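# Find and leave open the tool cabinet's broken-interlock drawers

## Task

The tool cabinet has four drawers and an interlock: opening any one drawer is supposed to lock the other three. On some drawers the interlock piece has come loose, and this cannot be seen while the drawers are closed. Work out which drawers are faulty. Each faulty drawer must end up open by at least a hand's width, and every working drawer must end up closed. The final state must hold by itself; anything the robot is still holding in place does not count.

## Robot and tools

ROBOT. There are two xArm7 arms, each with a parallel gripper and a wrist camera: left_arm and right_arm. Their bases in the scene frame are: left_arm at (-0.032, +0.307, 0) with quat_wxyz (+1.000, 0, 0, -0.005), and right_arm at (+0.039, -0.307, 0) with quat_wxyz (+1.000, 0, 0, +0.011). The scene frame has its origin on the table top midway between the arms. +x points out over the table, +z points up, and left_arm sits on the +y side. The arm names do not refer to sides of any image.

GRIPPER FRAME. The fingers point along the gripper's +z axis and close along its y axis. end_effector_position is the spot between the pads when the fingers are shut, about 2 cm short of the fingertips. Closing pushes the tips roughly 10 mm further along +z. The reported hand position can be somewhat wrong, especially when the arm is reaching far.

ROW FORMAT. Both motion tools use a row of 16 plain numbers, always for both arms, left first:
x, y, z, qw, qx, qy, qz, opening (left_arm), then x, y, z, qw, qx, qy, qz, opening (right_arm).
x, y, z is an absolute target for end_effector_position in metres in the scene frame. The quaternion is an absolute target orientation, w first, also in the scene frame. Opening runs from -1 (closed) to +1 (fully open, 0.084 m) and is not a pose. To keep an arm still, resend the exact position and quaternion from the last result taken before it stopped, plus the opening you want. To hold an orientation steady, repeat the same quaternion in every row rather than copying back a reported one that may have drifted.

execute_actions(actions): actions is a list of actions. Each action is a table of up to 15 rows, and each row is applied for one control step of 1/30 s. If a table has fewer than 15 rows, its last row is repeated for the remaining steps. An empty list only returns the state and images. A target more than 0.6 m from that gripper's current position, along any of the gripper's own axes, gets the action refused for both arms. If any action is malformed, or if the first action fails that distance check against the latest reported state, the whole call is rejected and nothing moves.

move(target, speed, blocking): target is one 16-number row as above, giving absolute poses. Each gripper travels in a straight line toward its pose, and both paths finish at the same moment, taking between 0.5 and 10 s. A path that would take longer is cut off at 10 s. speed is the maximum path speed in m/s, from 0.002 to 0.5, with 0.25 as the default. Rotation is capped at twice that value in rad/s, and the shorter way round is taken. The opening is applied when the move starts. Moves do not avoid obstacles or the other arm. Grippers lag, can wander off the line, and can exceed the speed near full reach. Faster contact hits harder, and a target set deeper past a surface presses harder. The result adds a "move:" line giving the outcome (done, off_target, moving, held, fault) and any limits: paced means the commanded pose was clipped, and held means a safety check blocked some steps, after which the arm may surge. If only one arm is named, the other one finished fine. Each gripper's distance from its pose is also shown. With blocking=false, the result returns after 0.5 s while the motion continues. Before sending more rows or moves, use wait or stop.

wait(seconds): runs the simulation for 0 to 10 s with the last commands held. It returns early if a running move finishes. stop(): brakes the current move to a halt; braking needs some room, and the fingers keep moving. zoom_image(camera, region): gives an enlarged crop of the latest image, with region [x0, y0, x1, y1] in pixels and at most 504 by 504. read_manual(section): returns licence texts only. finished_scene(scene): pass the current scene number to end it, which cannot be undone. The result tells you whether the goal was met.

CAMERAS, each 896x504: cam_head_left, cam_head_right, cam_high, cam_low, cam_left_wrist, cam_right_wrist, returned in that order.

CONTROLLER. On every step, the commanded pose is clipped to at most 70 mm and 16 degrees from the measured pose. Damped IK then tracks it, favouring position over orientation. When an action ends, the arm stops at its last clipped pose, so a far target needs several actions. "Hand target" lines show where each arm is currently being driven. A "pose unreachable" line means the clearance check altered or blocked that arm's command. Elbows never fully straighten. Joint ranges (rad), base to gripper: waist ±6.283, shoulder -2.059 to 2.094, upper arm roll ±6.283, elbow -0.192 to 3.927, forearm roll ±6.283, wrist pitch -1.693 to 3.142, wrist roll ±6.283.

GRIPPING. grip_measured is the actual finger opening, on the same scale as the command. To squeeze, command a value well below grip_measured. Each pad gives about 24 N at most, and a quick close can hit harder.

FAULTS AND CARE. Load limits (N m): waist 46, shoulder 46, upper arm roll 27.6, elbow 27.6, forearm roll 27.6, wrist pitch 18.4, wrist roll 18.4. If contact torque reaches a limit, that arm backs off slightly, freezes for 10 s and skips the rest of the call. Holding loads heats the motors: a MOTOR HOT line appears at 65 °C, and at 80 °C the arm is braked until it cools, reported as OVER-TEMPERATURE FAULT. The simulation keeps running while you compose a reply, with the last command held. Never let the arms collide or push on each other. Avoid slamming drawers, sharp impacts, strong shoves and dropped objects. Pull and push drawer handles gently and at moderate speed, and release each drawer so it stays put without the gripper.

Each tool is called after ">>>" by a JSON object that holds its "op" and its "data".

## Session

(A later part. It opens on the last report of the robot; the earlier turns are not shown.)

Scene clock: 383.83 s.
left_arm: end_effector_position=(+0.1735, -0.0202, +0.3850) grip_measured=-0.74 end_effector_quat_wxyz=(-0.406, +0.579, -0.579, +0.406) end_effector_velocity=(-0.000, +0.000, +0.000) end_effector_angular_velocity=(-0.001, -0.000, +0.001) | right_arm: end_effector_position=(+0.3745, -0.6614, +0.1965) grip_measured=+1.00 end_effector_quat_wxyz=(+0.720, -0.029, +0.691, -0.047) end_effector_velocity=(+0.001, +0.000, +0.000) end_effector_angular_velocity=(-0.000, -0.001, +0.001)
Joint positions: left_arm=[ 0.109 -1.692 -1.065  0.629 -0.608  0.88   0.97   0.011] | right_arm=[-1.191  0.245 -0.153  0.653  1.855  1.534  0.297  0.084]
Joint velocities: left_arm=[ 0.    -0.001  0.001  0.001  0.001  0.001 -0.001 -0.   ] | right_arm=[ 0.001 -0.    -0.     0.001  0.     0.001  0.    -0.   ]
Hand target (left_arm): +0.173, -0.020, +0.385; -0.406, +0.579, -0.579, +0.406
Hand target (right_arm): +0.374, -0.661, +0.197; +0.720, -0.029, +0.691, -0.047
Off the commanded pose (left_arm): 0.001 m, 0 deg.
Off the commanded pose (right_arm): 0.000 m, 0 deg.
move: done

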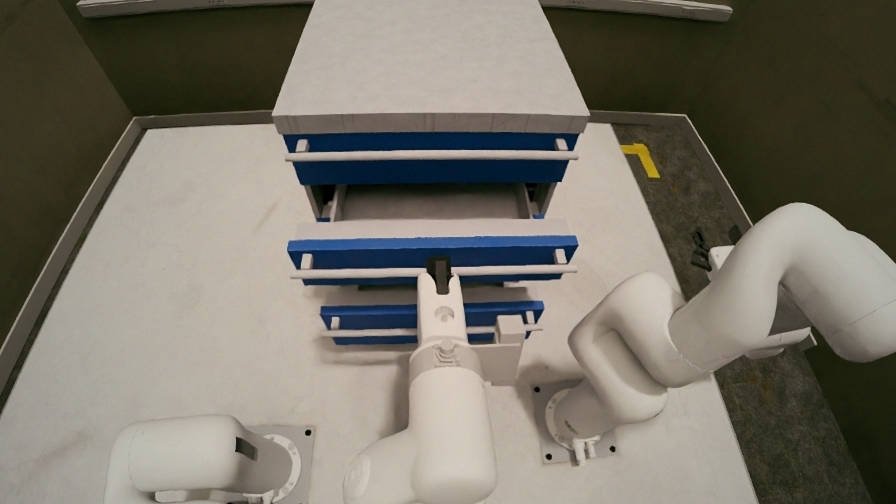

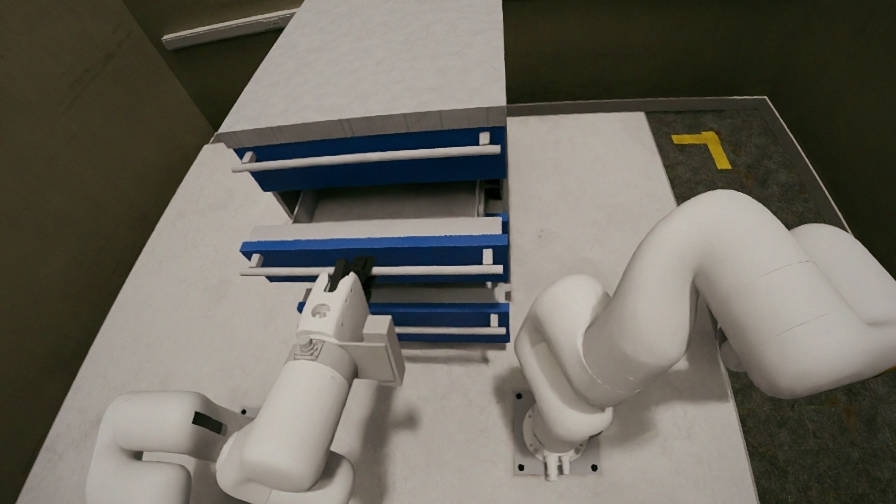

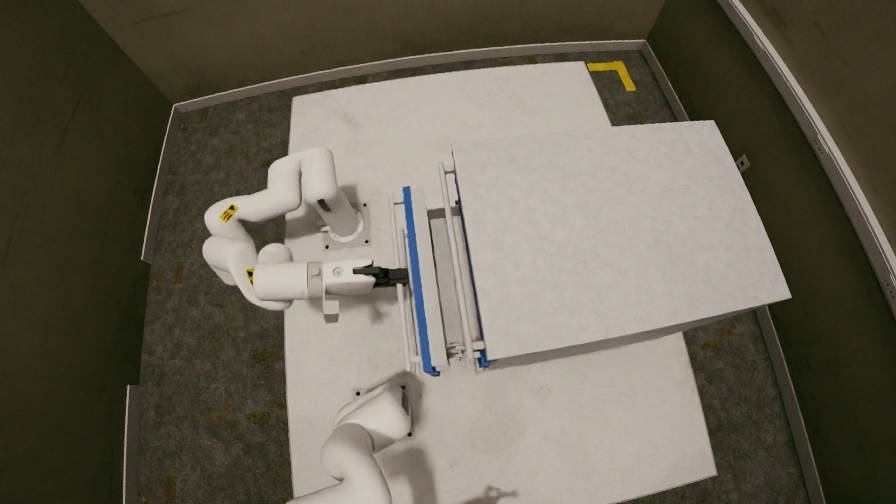

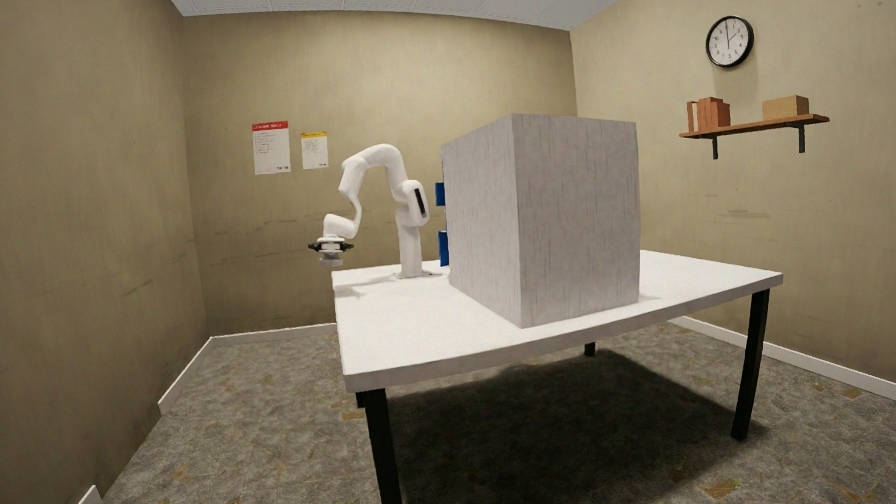

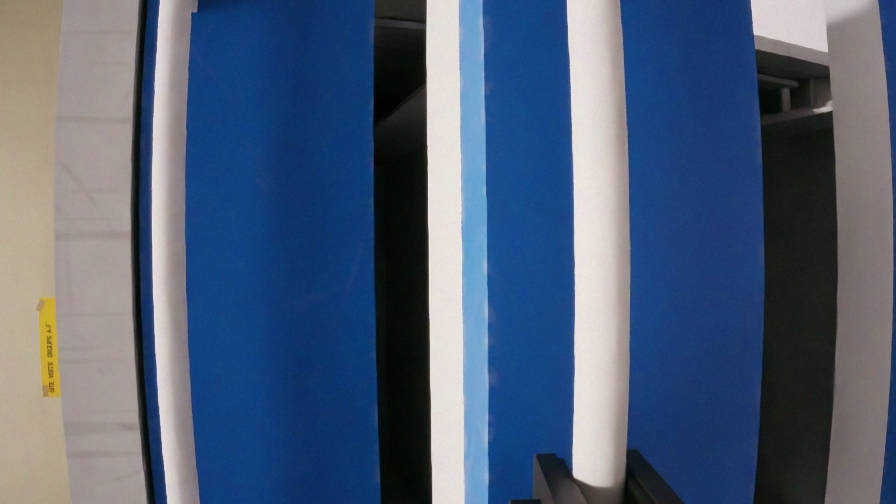

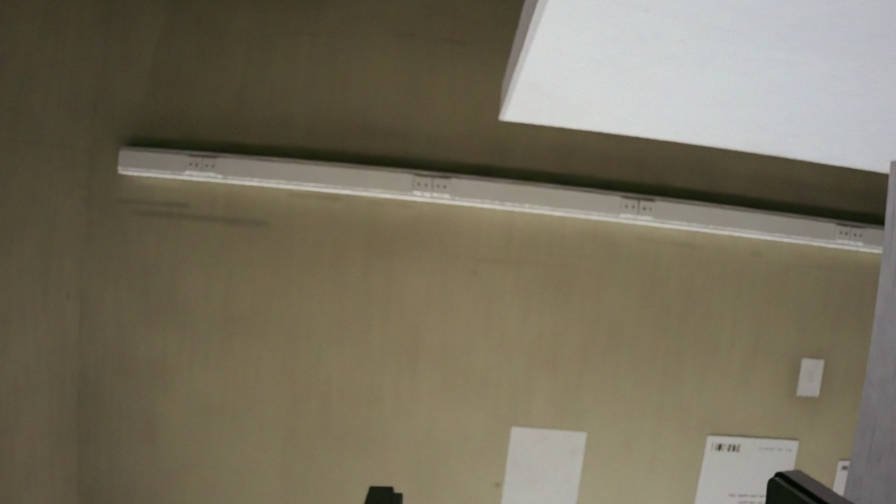

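>>> {"op": "move", "data": {"target": [0.173,-0.02,0.385,0.406,-0.579,0.579,-0.406,0.2,0.3745,-0.6614,0.1965,0.720,-0.029,0.691,-0.047,1], "speed": 0.08}}

>>> {"op": "move", "data": {"target": [0.137,-0.02,0.398,0.406,-0.579,0.579,-0.406,0.2,0.3745,-0.6614,0.1965,0.720,-0.029,0.691,-0.047,1], "speed": 0.1}}

>>> {"op": "move", "data": {"target": [0.14,-0.02,0.499,0.406,-0.579,0.579,-0.406,0.2,0.3745,-0.6614,0.1965,0.720,-0.029,0.691,-0.047,1], "speed": 0.15}}

>>> {"op": "move", "data": {"target": [0.258,-0.02,0.498,0.406,-0.579,0.579,-0.406,0.2,0.3745,-0.6614,0.1965,0.720,-0.029,0.691,-0.047,1], "speed": 0.18}}

Scene clock: 398.80 s.
left_arm: end_effector_position=(+0.1730, -0.0200, +0.3850) grip_measured=+0.19 end_effector_quat_wxyz=(-0.406, +0.579, -0.579, +0.406) end_effector_velocity=(+0.000, -0.000, -0.000) end_effector_angular_velocity=(+0.000, +0.000, -0.000) | right_arm: end_effector_position=(+0.3745, -0.6614, +0.1965) grip_measured=+1.00 end_effector_quat_wxyz=(+0.720, -0.029, +0.691, -0.047) end_effector_velocity=(-0.000, +0.000, -0.000) end_effector_angular_velocity=(+0.001, -0.000, +0.000)
Joint positions: left_arm=[ 0.108 -1.693 -1.065  0.629 -0.607  0.882  0.969  0.052] | right_arm=[-1.191  0.245 -0.153  0.653  1.855  1.534  0.297  0.084]
Joint velocities: left_arm=[ 0.     0.    -0.001  0.    -0.     0.    -0.     0.   ] | right_arm=[-0.     0.     0.    -0.001  0.     0.001  0.    -0.   ]
Hand target (left_arm): +0.173, -0.020, +0.385; -0.406, +0.579, -0.579, +0.406
Hand target (right_arm): +0.374, -0.661, +0.197; +0.720, -0.029, +0.691, -0.047
Off the commanded pose (left_arm): 0.000 m, 0 deg.
Off the commanded pose (right_arm): 0.000 m, 0 deg.
move: done

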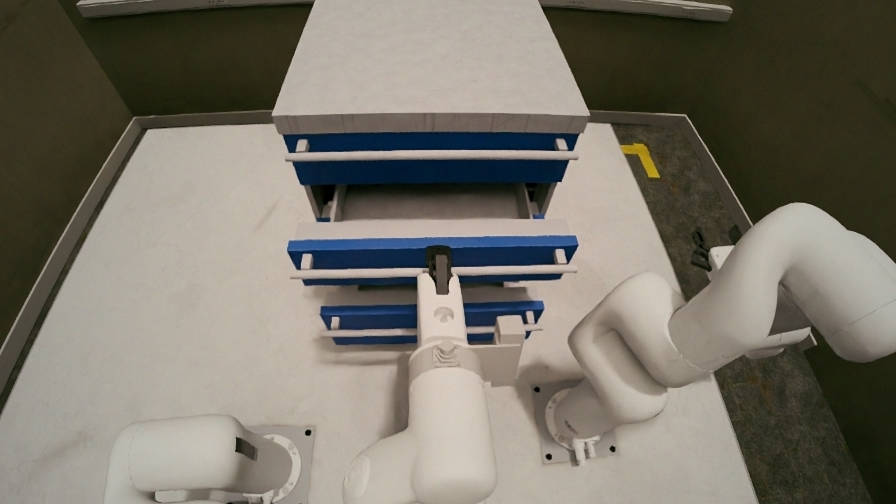

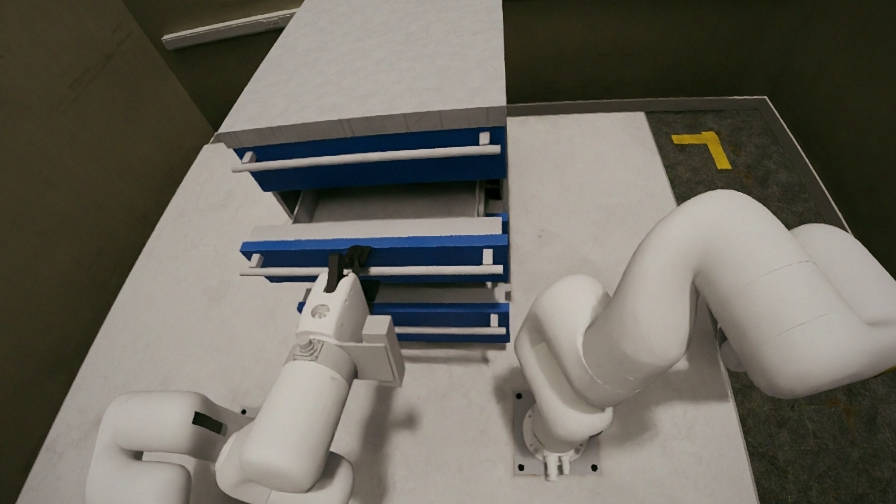

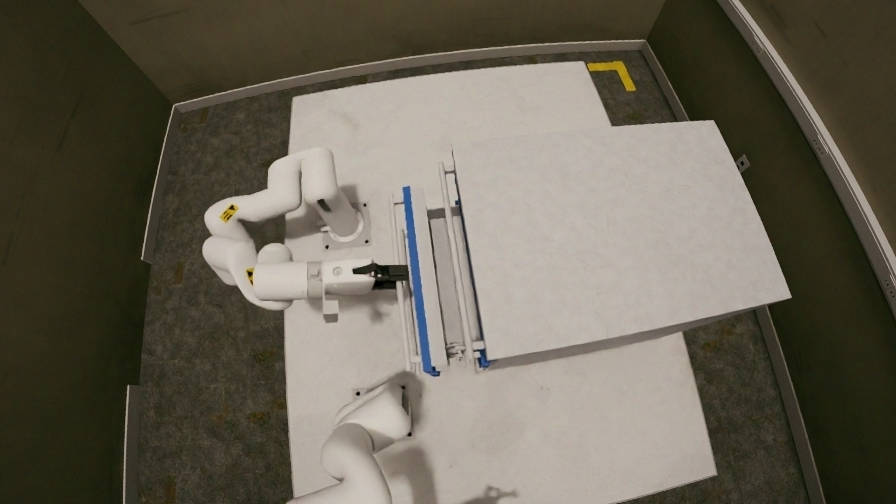

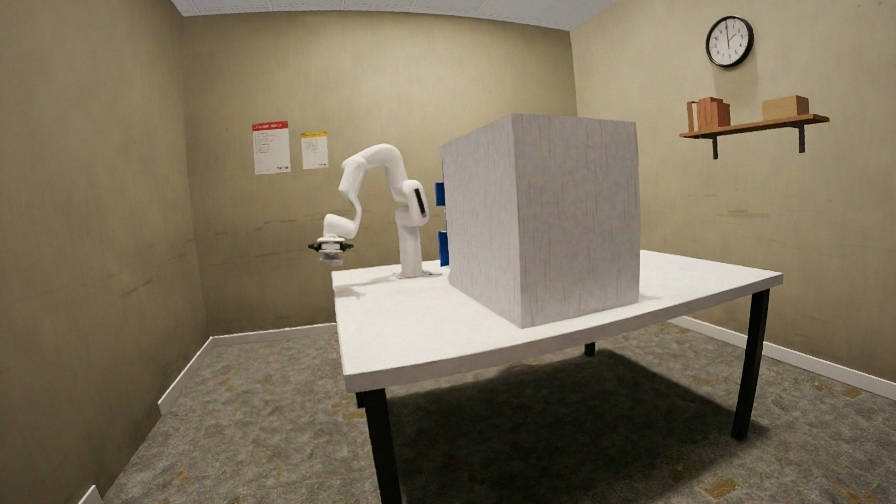

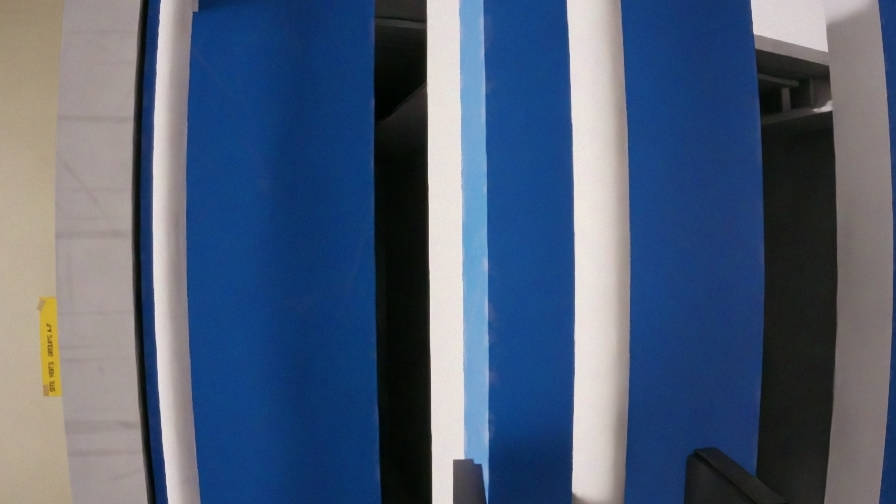

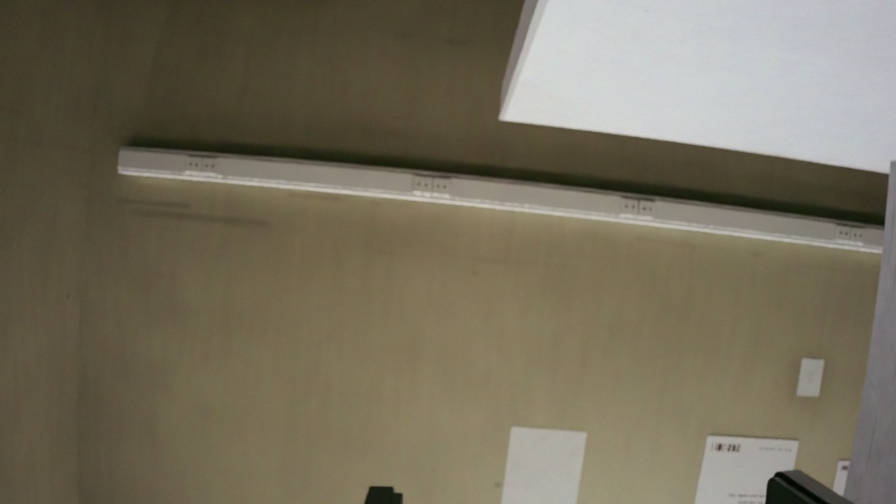

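Scene clock: 399.57 s.
left_arm: end_effector_position=(+0.1374, -0.0199, +0.3977) grip_measured=+0.19 end_effector_quat_wxyz=(-0.406, +0.579, -0.579, +0.406) end_effector_velocity=(-0.000, +0.000, +0.000) end_effector_angular_velocity=(-0.001, +0.001, +0.002) | right_arm: end_effector_position=(+0.3745, -0.6614, +0.1965) grip_measured=+1.00 end_effector_quat_wxyz=(+0.720, -0.029, +0.691, -0.047) end_effector_velocity=(+0.001, +0.001, -0.000) end_effector_angular_velocity=(-0.000, +0.001, +0.002)
Joint positions: left_arm=[ 0.057 -1.733 -1.013  0.674 -0.549  0.998  0.941  0.052] | right_arm=[-1.191  0.245 -0.153  0.653  1.855  1.534  0.297  0.084]
Joint velocities: left_arm=[ 0.001 -0.     0.002  0.001  0.001  0.003 -0.     0.   ] | right_arm=[ 0.002  0.     0.     0.    -0.001 -0.    -0.     0.   ]
Hand target (left_arm): +0.137, -0.020, +0.398; -0.406, +0.579, -0.579, +0.406
Hand target (right_arm): +0.375, -0.661, +0.196; +0.720, -0.029, +0.691, -0.047
Off the commanded pose (left_arm): 0.001 m, 0 deg.
Off the commanded pose (right_arm): 0.000 m, 0 deg.
move: done

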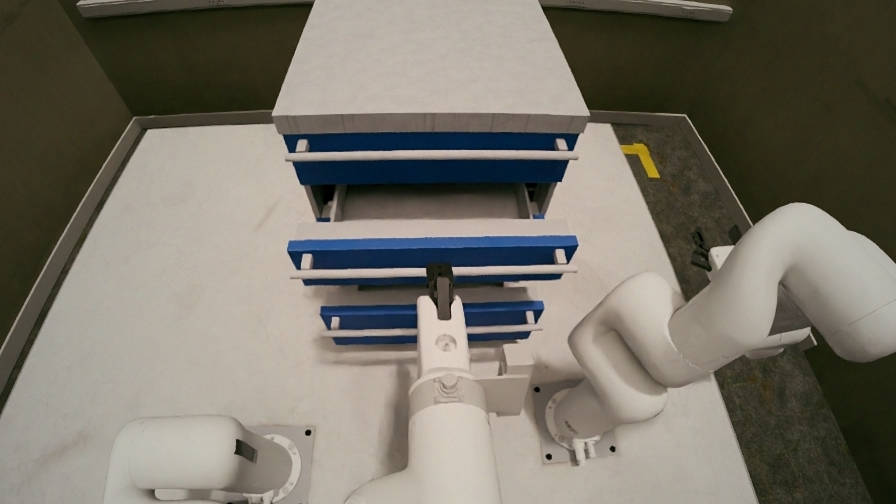

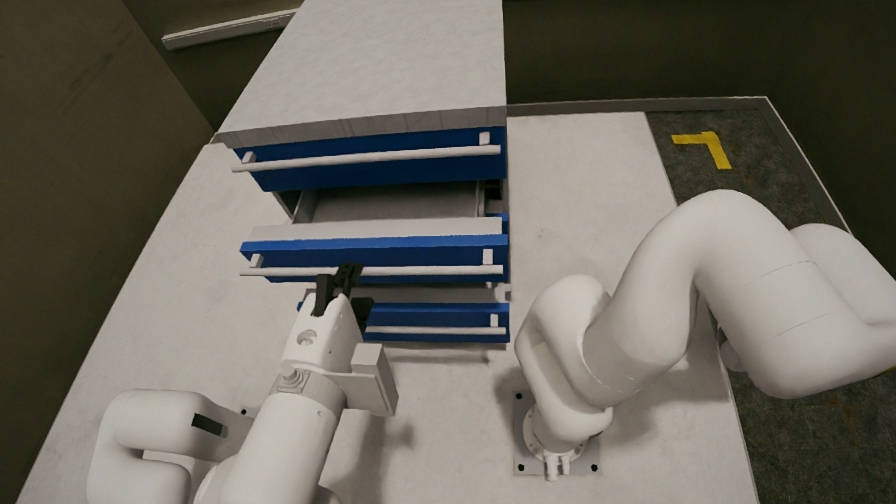

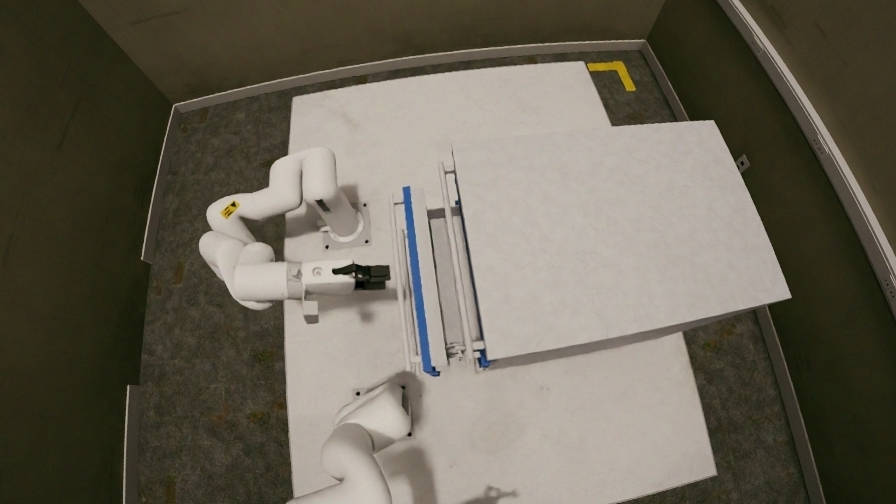

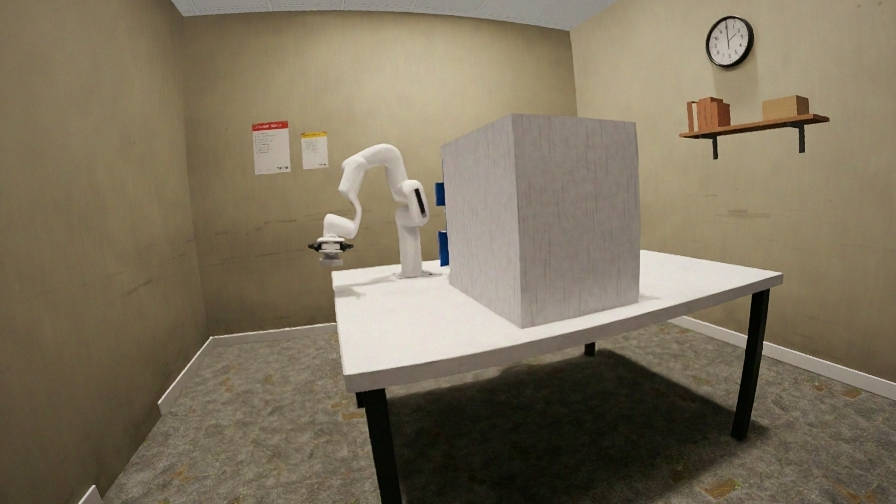

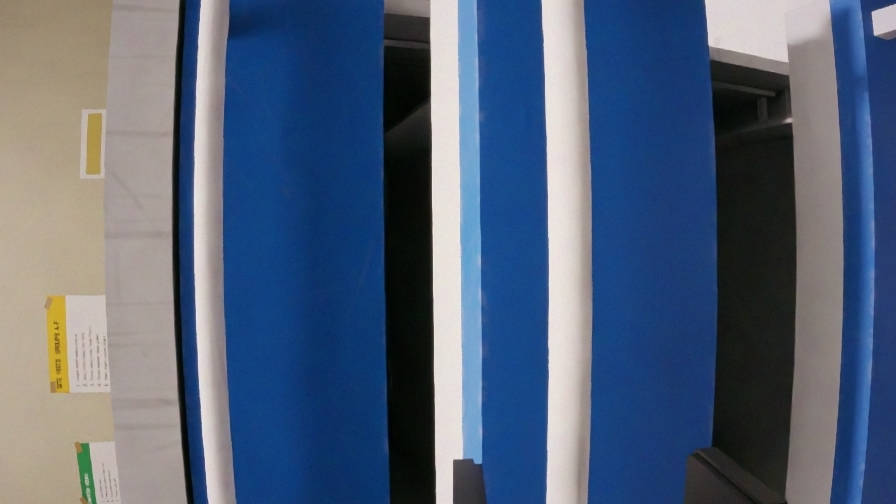

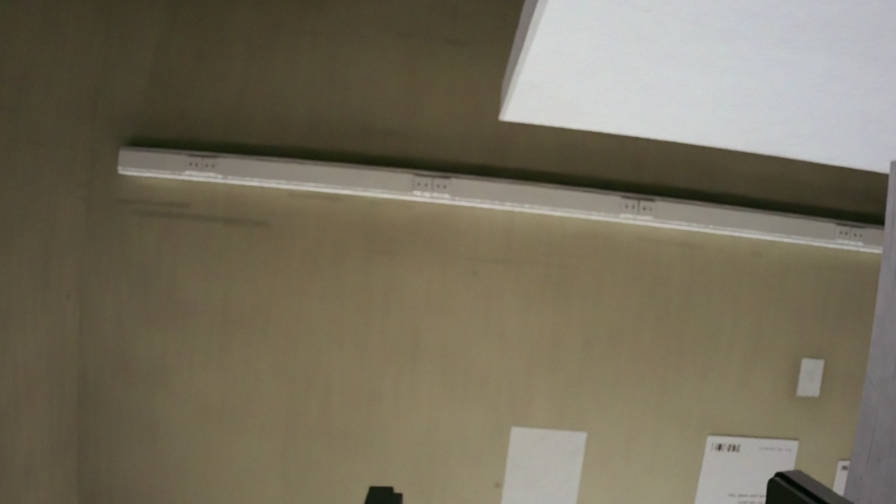

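Scene clock: 400.60 s.
left_arm: end_effector_position=(+0.1399, -0.0207, +0.4982) grip_measured=+0.19 end_effector_quat_wxyz=(-0.406, +0.579, -0.580, +0.406) end_effector_velocity=(-0.001, +0.000, +0.002) end_effector_angular_velocity=(-0.001, -0.001, -0.001) | right_arm: end_effector_position=(+0.3745, -0.6614, +0.1965) grip_measured=+1.00 end_effector_quat_wxyz=(+0.720, -0.029, +0.691, -0.047) end_effector_velocity=(+0.000, -0.000, +0.001) end_effector_angular_velocity=(-0.001, -0.001, +0.000)
Joint positions: left_arm=[ 0.197 -1.562 -0.81   0.9   -0.431  1.053  1.04   0.052] | right_arm=[-1.191  0.245 -0.153  0.653  1.855  1.534  0.297  0.084]
Joint velocities: left_arm=[0.    0.001 0.003 0.003 0.001 0.002 0.001 0.   ] | right_arm=[ 0.    -0.    -0.     0.001  0.     0.001  0.001  0.   ]
Hand target (left_arm): +0.140, -0.021, +0.499; -0.406, +0.579, -0.579, +0.406
Hand target (right_arm): +0.375, -0.661, +0.196; +0.720, -0.029, +0.691, -0.047
Off the commanded pose (left_arm): 0.001 m, 0 deg.
Off the commanded pose (right_arm): 0.000 m, 0 deg.
move: done

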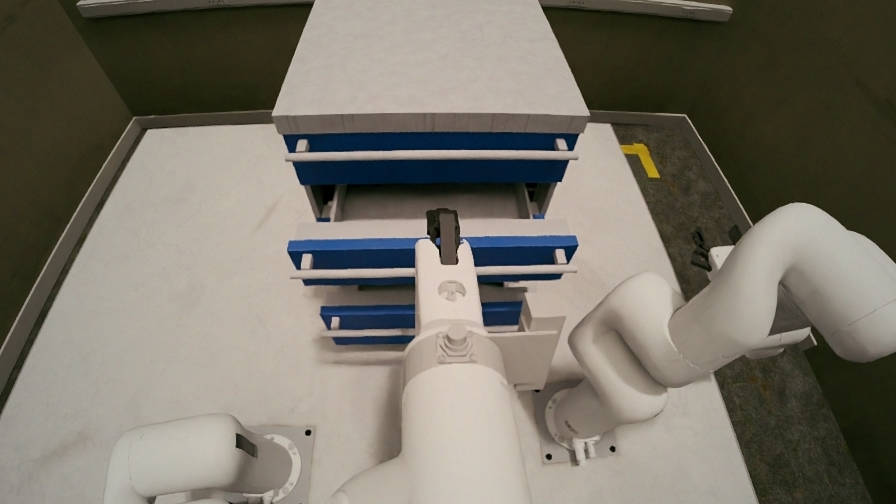

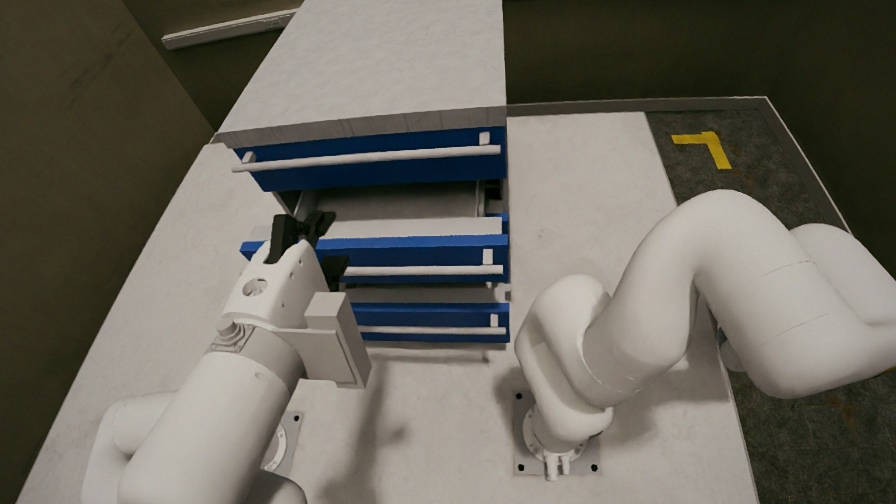

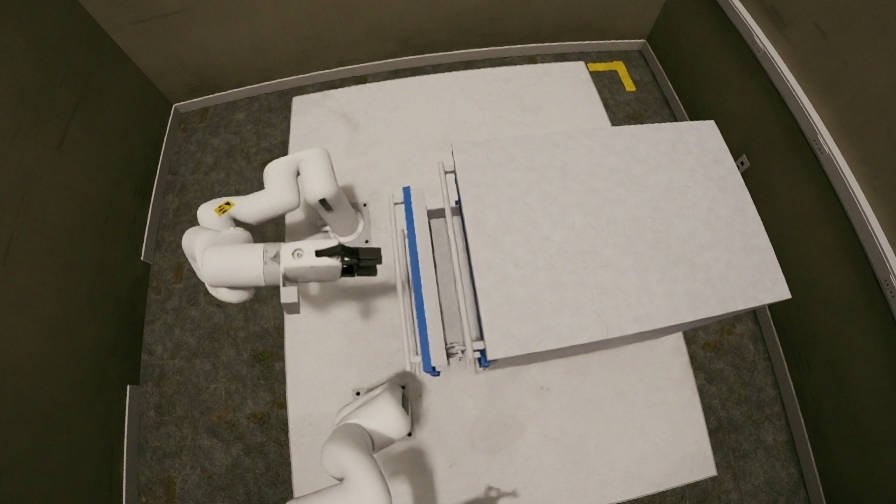

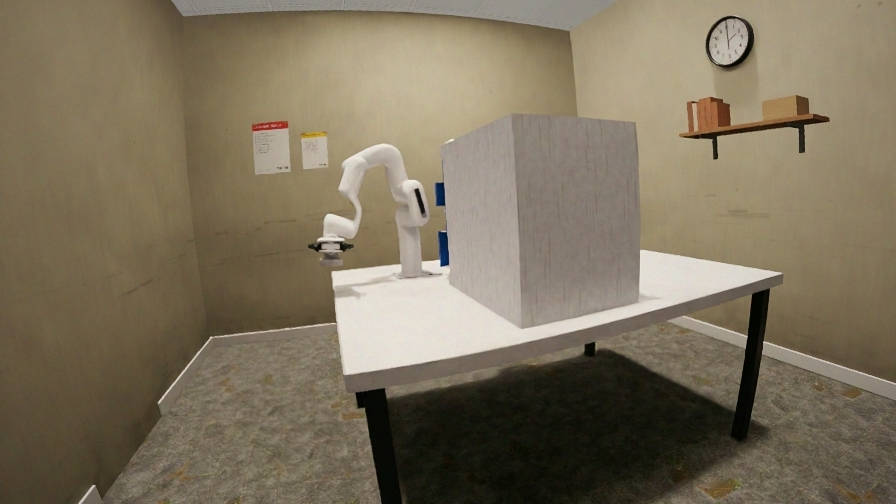

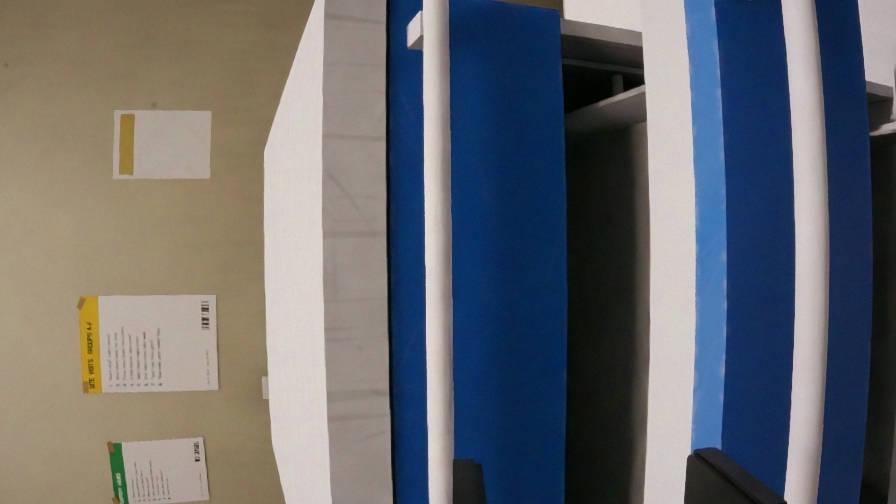

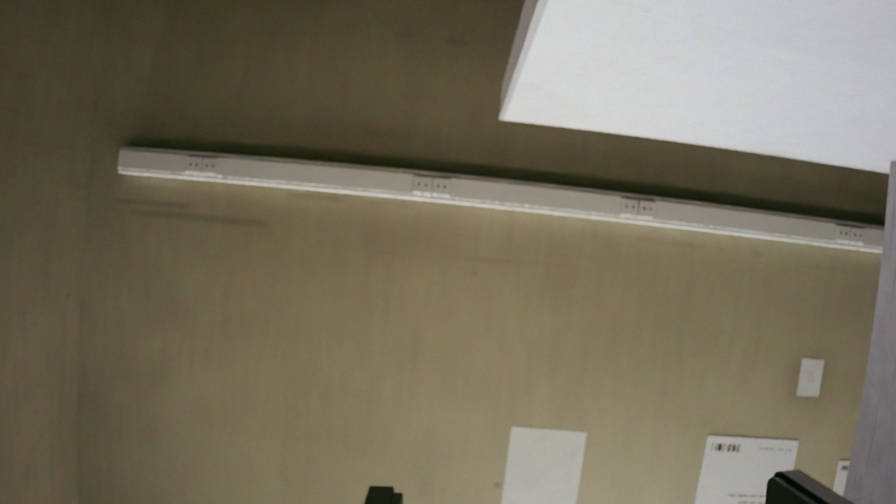

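Scene clock: 401.70 s.
left_arm: end_effector_position=(+0.2573, -0.0203, +0.4982) grip_measured=+0.19 end_effector_quat_wxyz=(-0.406, +0.579, -0.579, +0.406) end_effector_velocity=(+0.004, +0.004, -0.003) end_effector_angular_velocity=(-0.002, +0.008, +0.009) | right_arm: end_effector_position=(+0.3745, -0.6614, +0.1965) grip_measured=+1.00 end_effector_quat_wxyz=(+0.720, -0.029, +0.691, -0.047) end_effector_velocity=(+0.000, +0.000, +0.000) end_effector_angular_velocity=(+0.000, +0.000, +0.000)
Joint positions: left_arm=[ 0.391 -1.358 -0.894  0.876 -0.512  0.752  1.14   0.052] | right_arm=[-1.191  0.245 -0.153  0.653  1.855  1.534  0.297  0.084]
Joint velocities: left_arm=[ 0.005  0.004 -0.    -0.006 -0.     0.     0.    -0.   ] | right_arm=[ 0.001 -0.    -0.     0.     0.    -0.     0.     0.   ]
Hand target (left_arm): +0.258, -0.020, +0.498; -0.406, +0.579, -0.579, +0.406
Hand target (right_arm): +0.374, -0.661, +0.197; +0.720, -0.029, +0.691, -0.047
Off the commanded pose (left_arm): 0.001 m, 0 deg.
Off the commanded pose (right_arm): 0.000 m, 0 deg.
move: done

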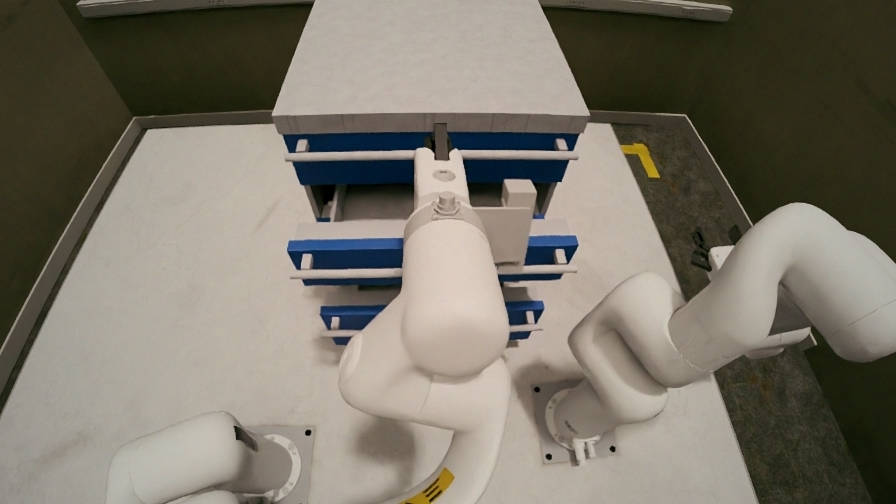

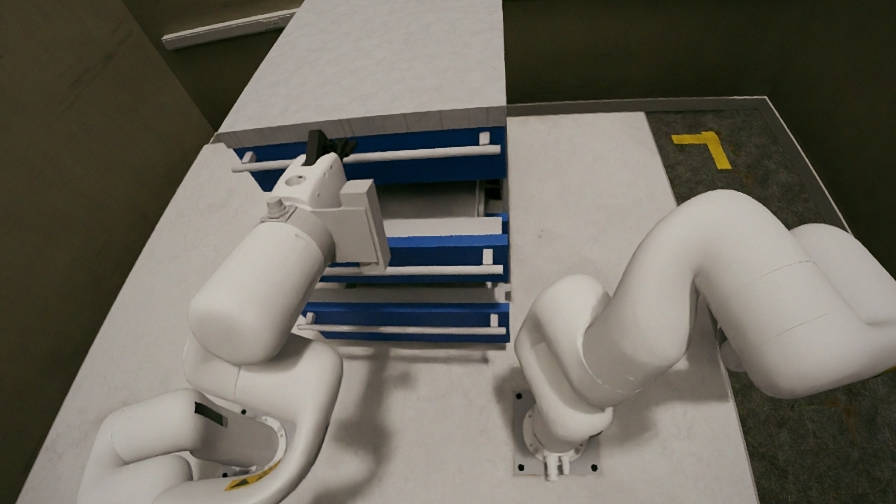

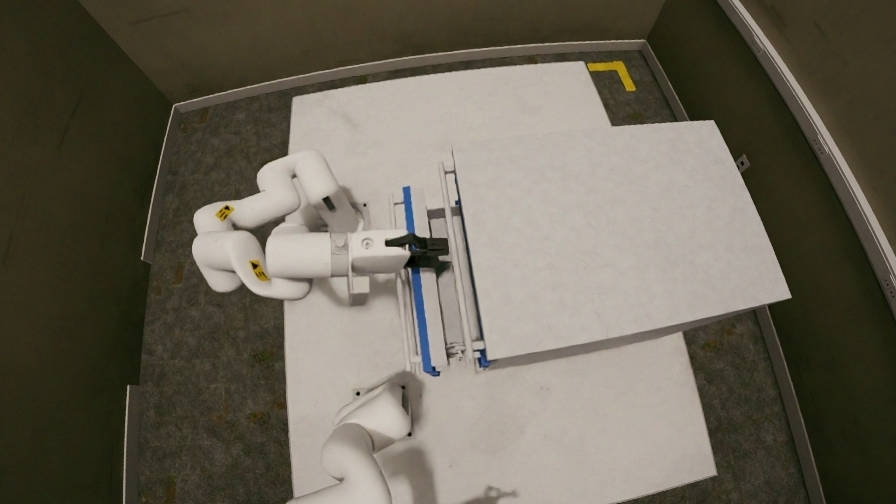

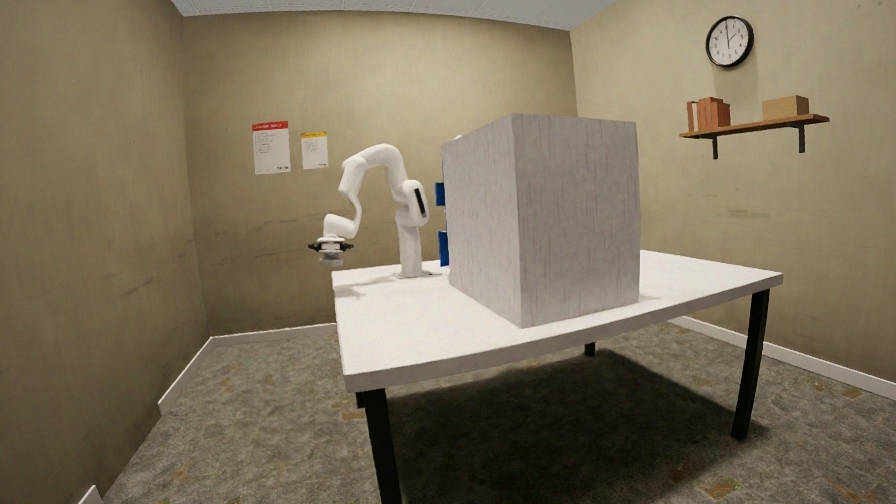

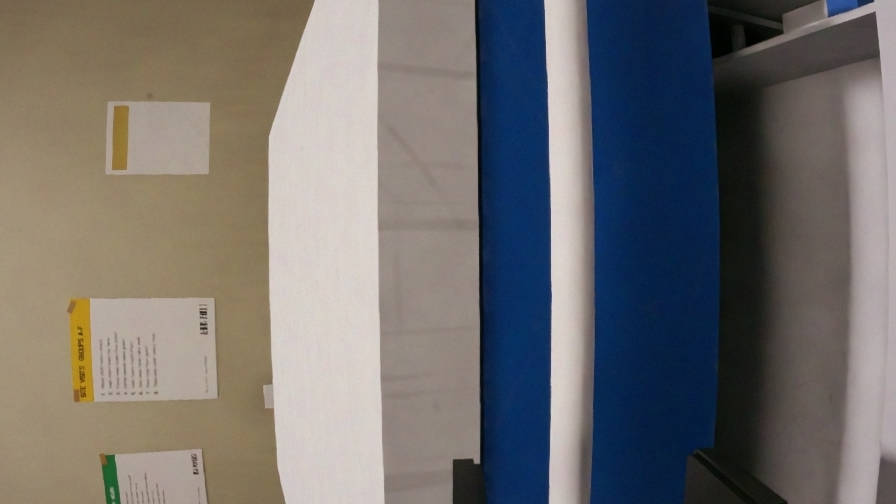

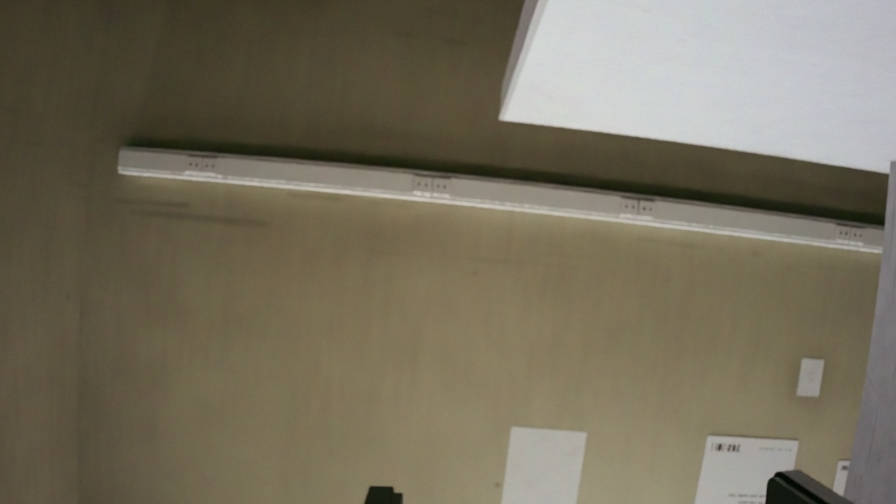

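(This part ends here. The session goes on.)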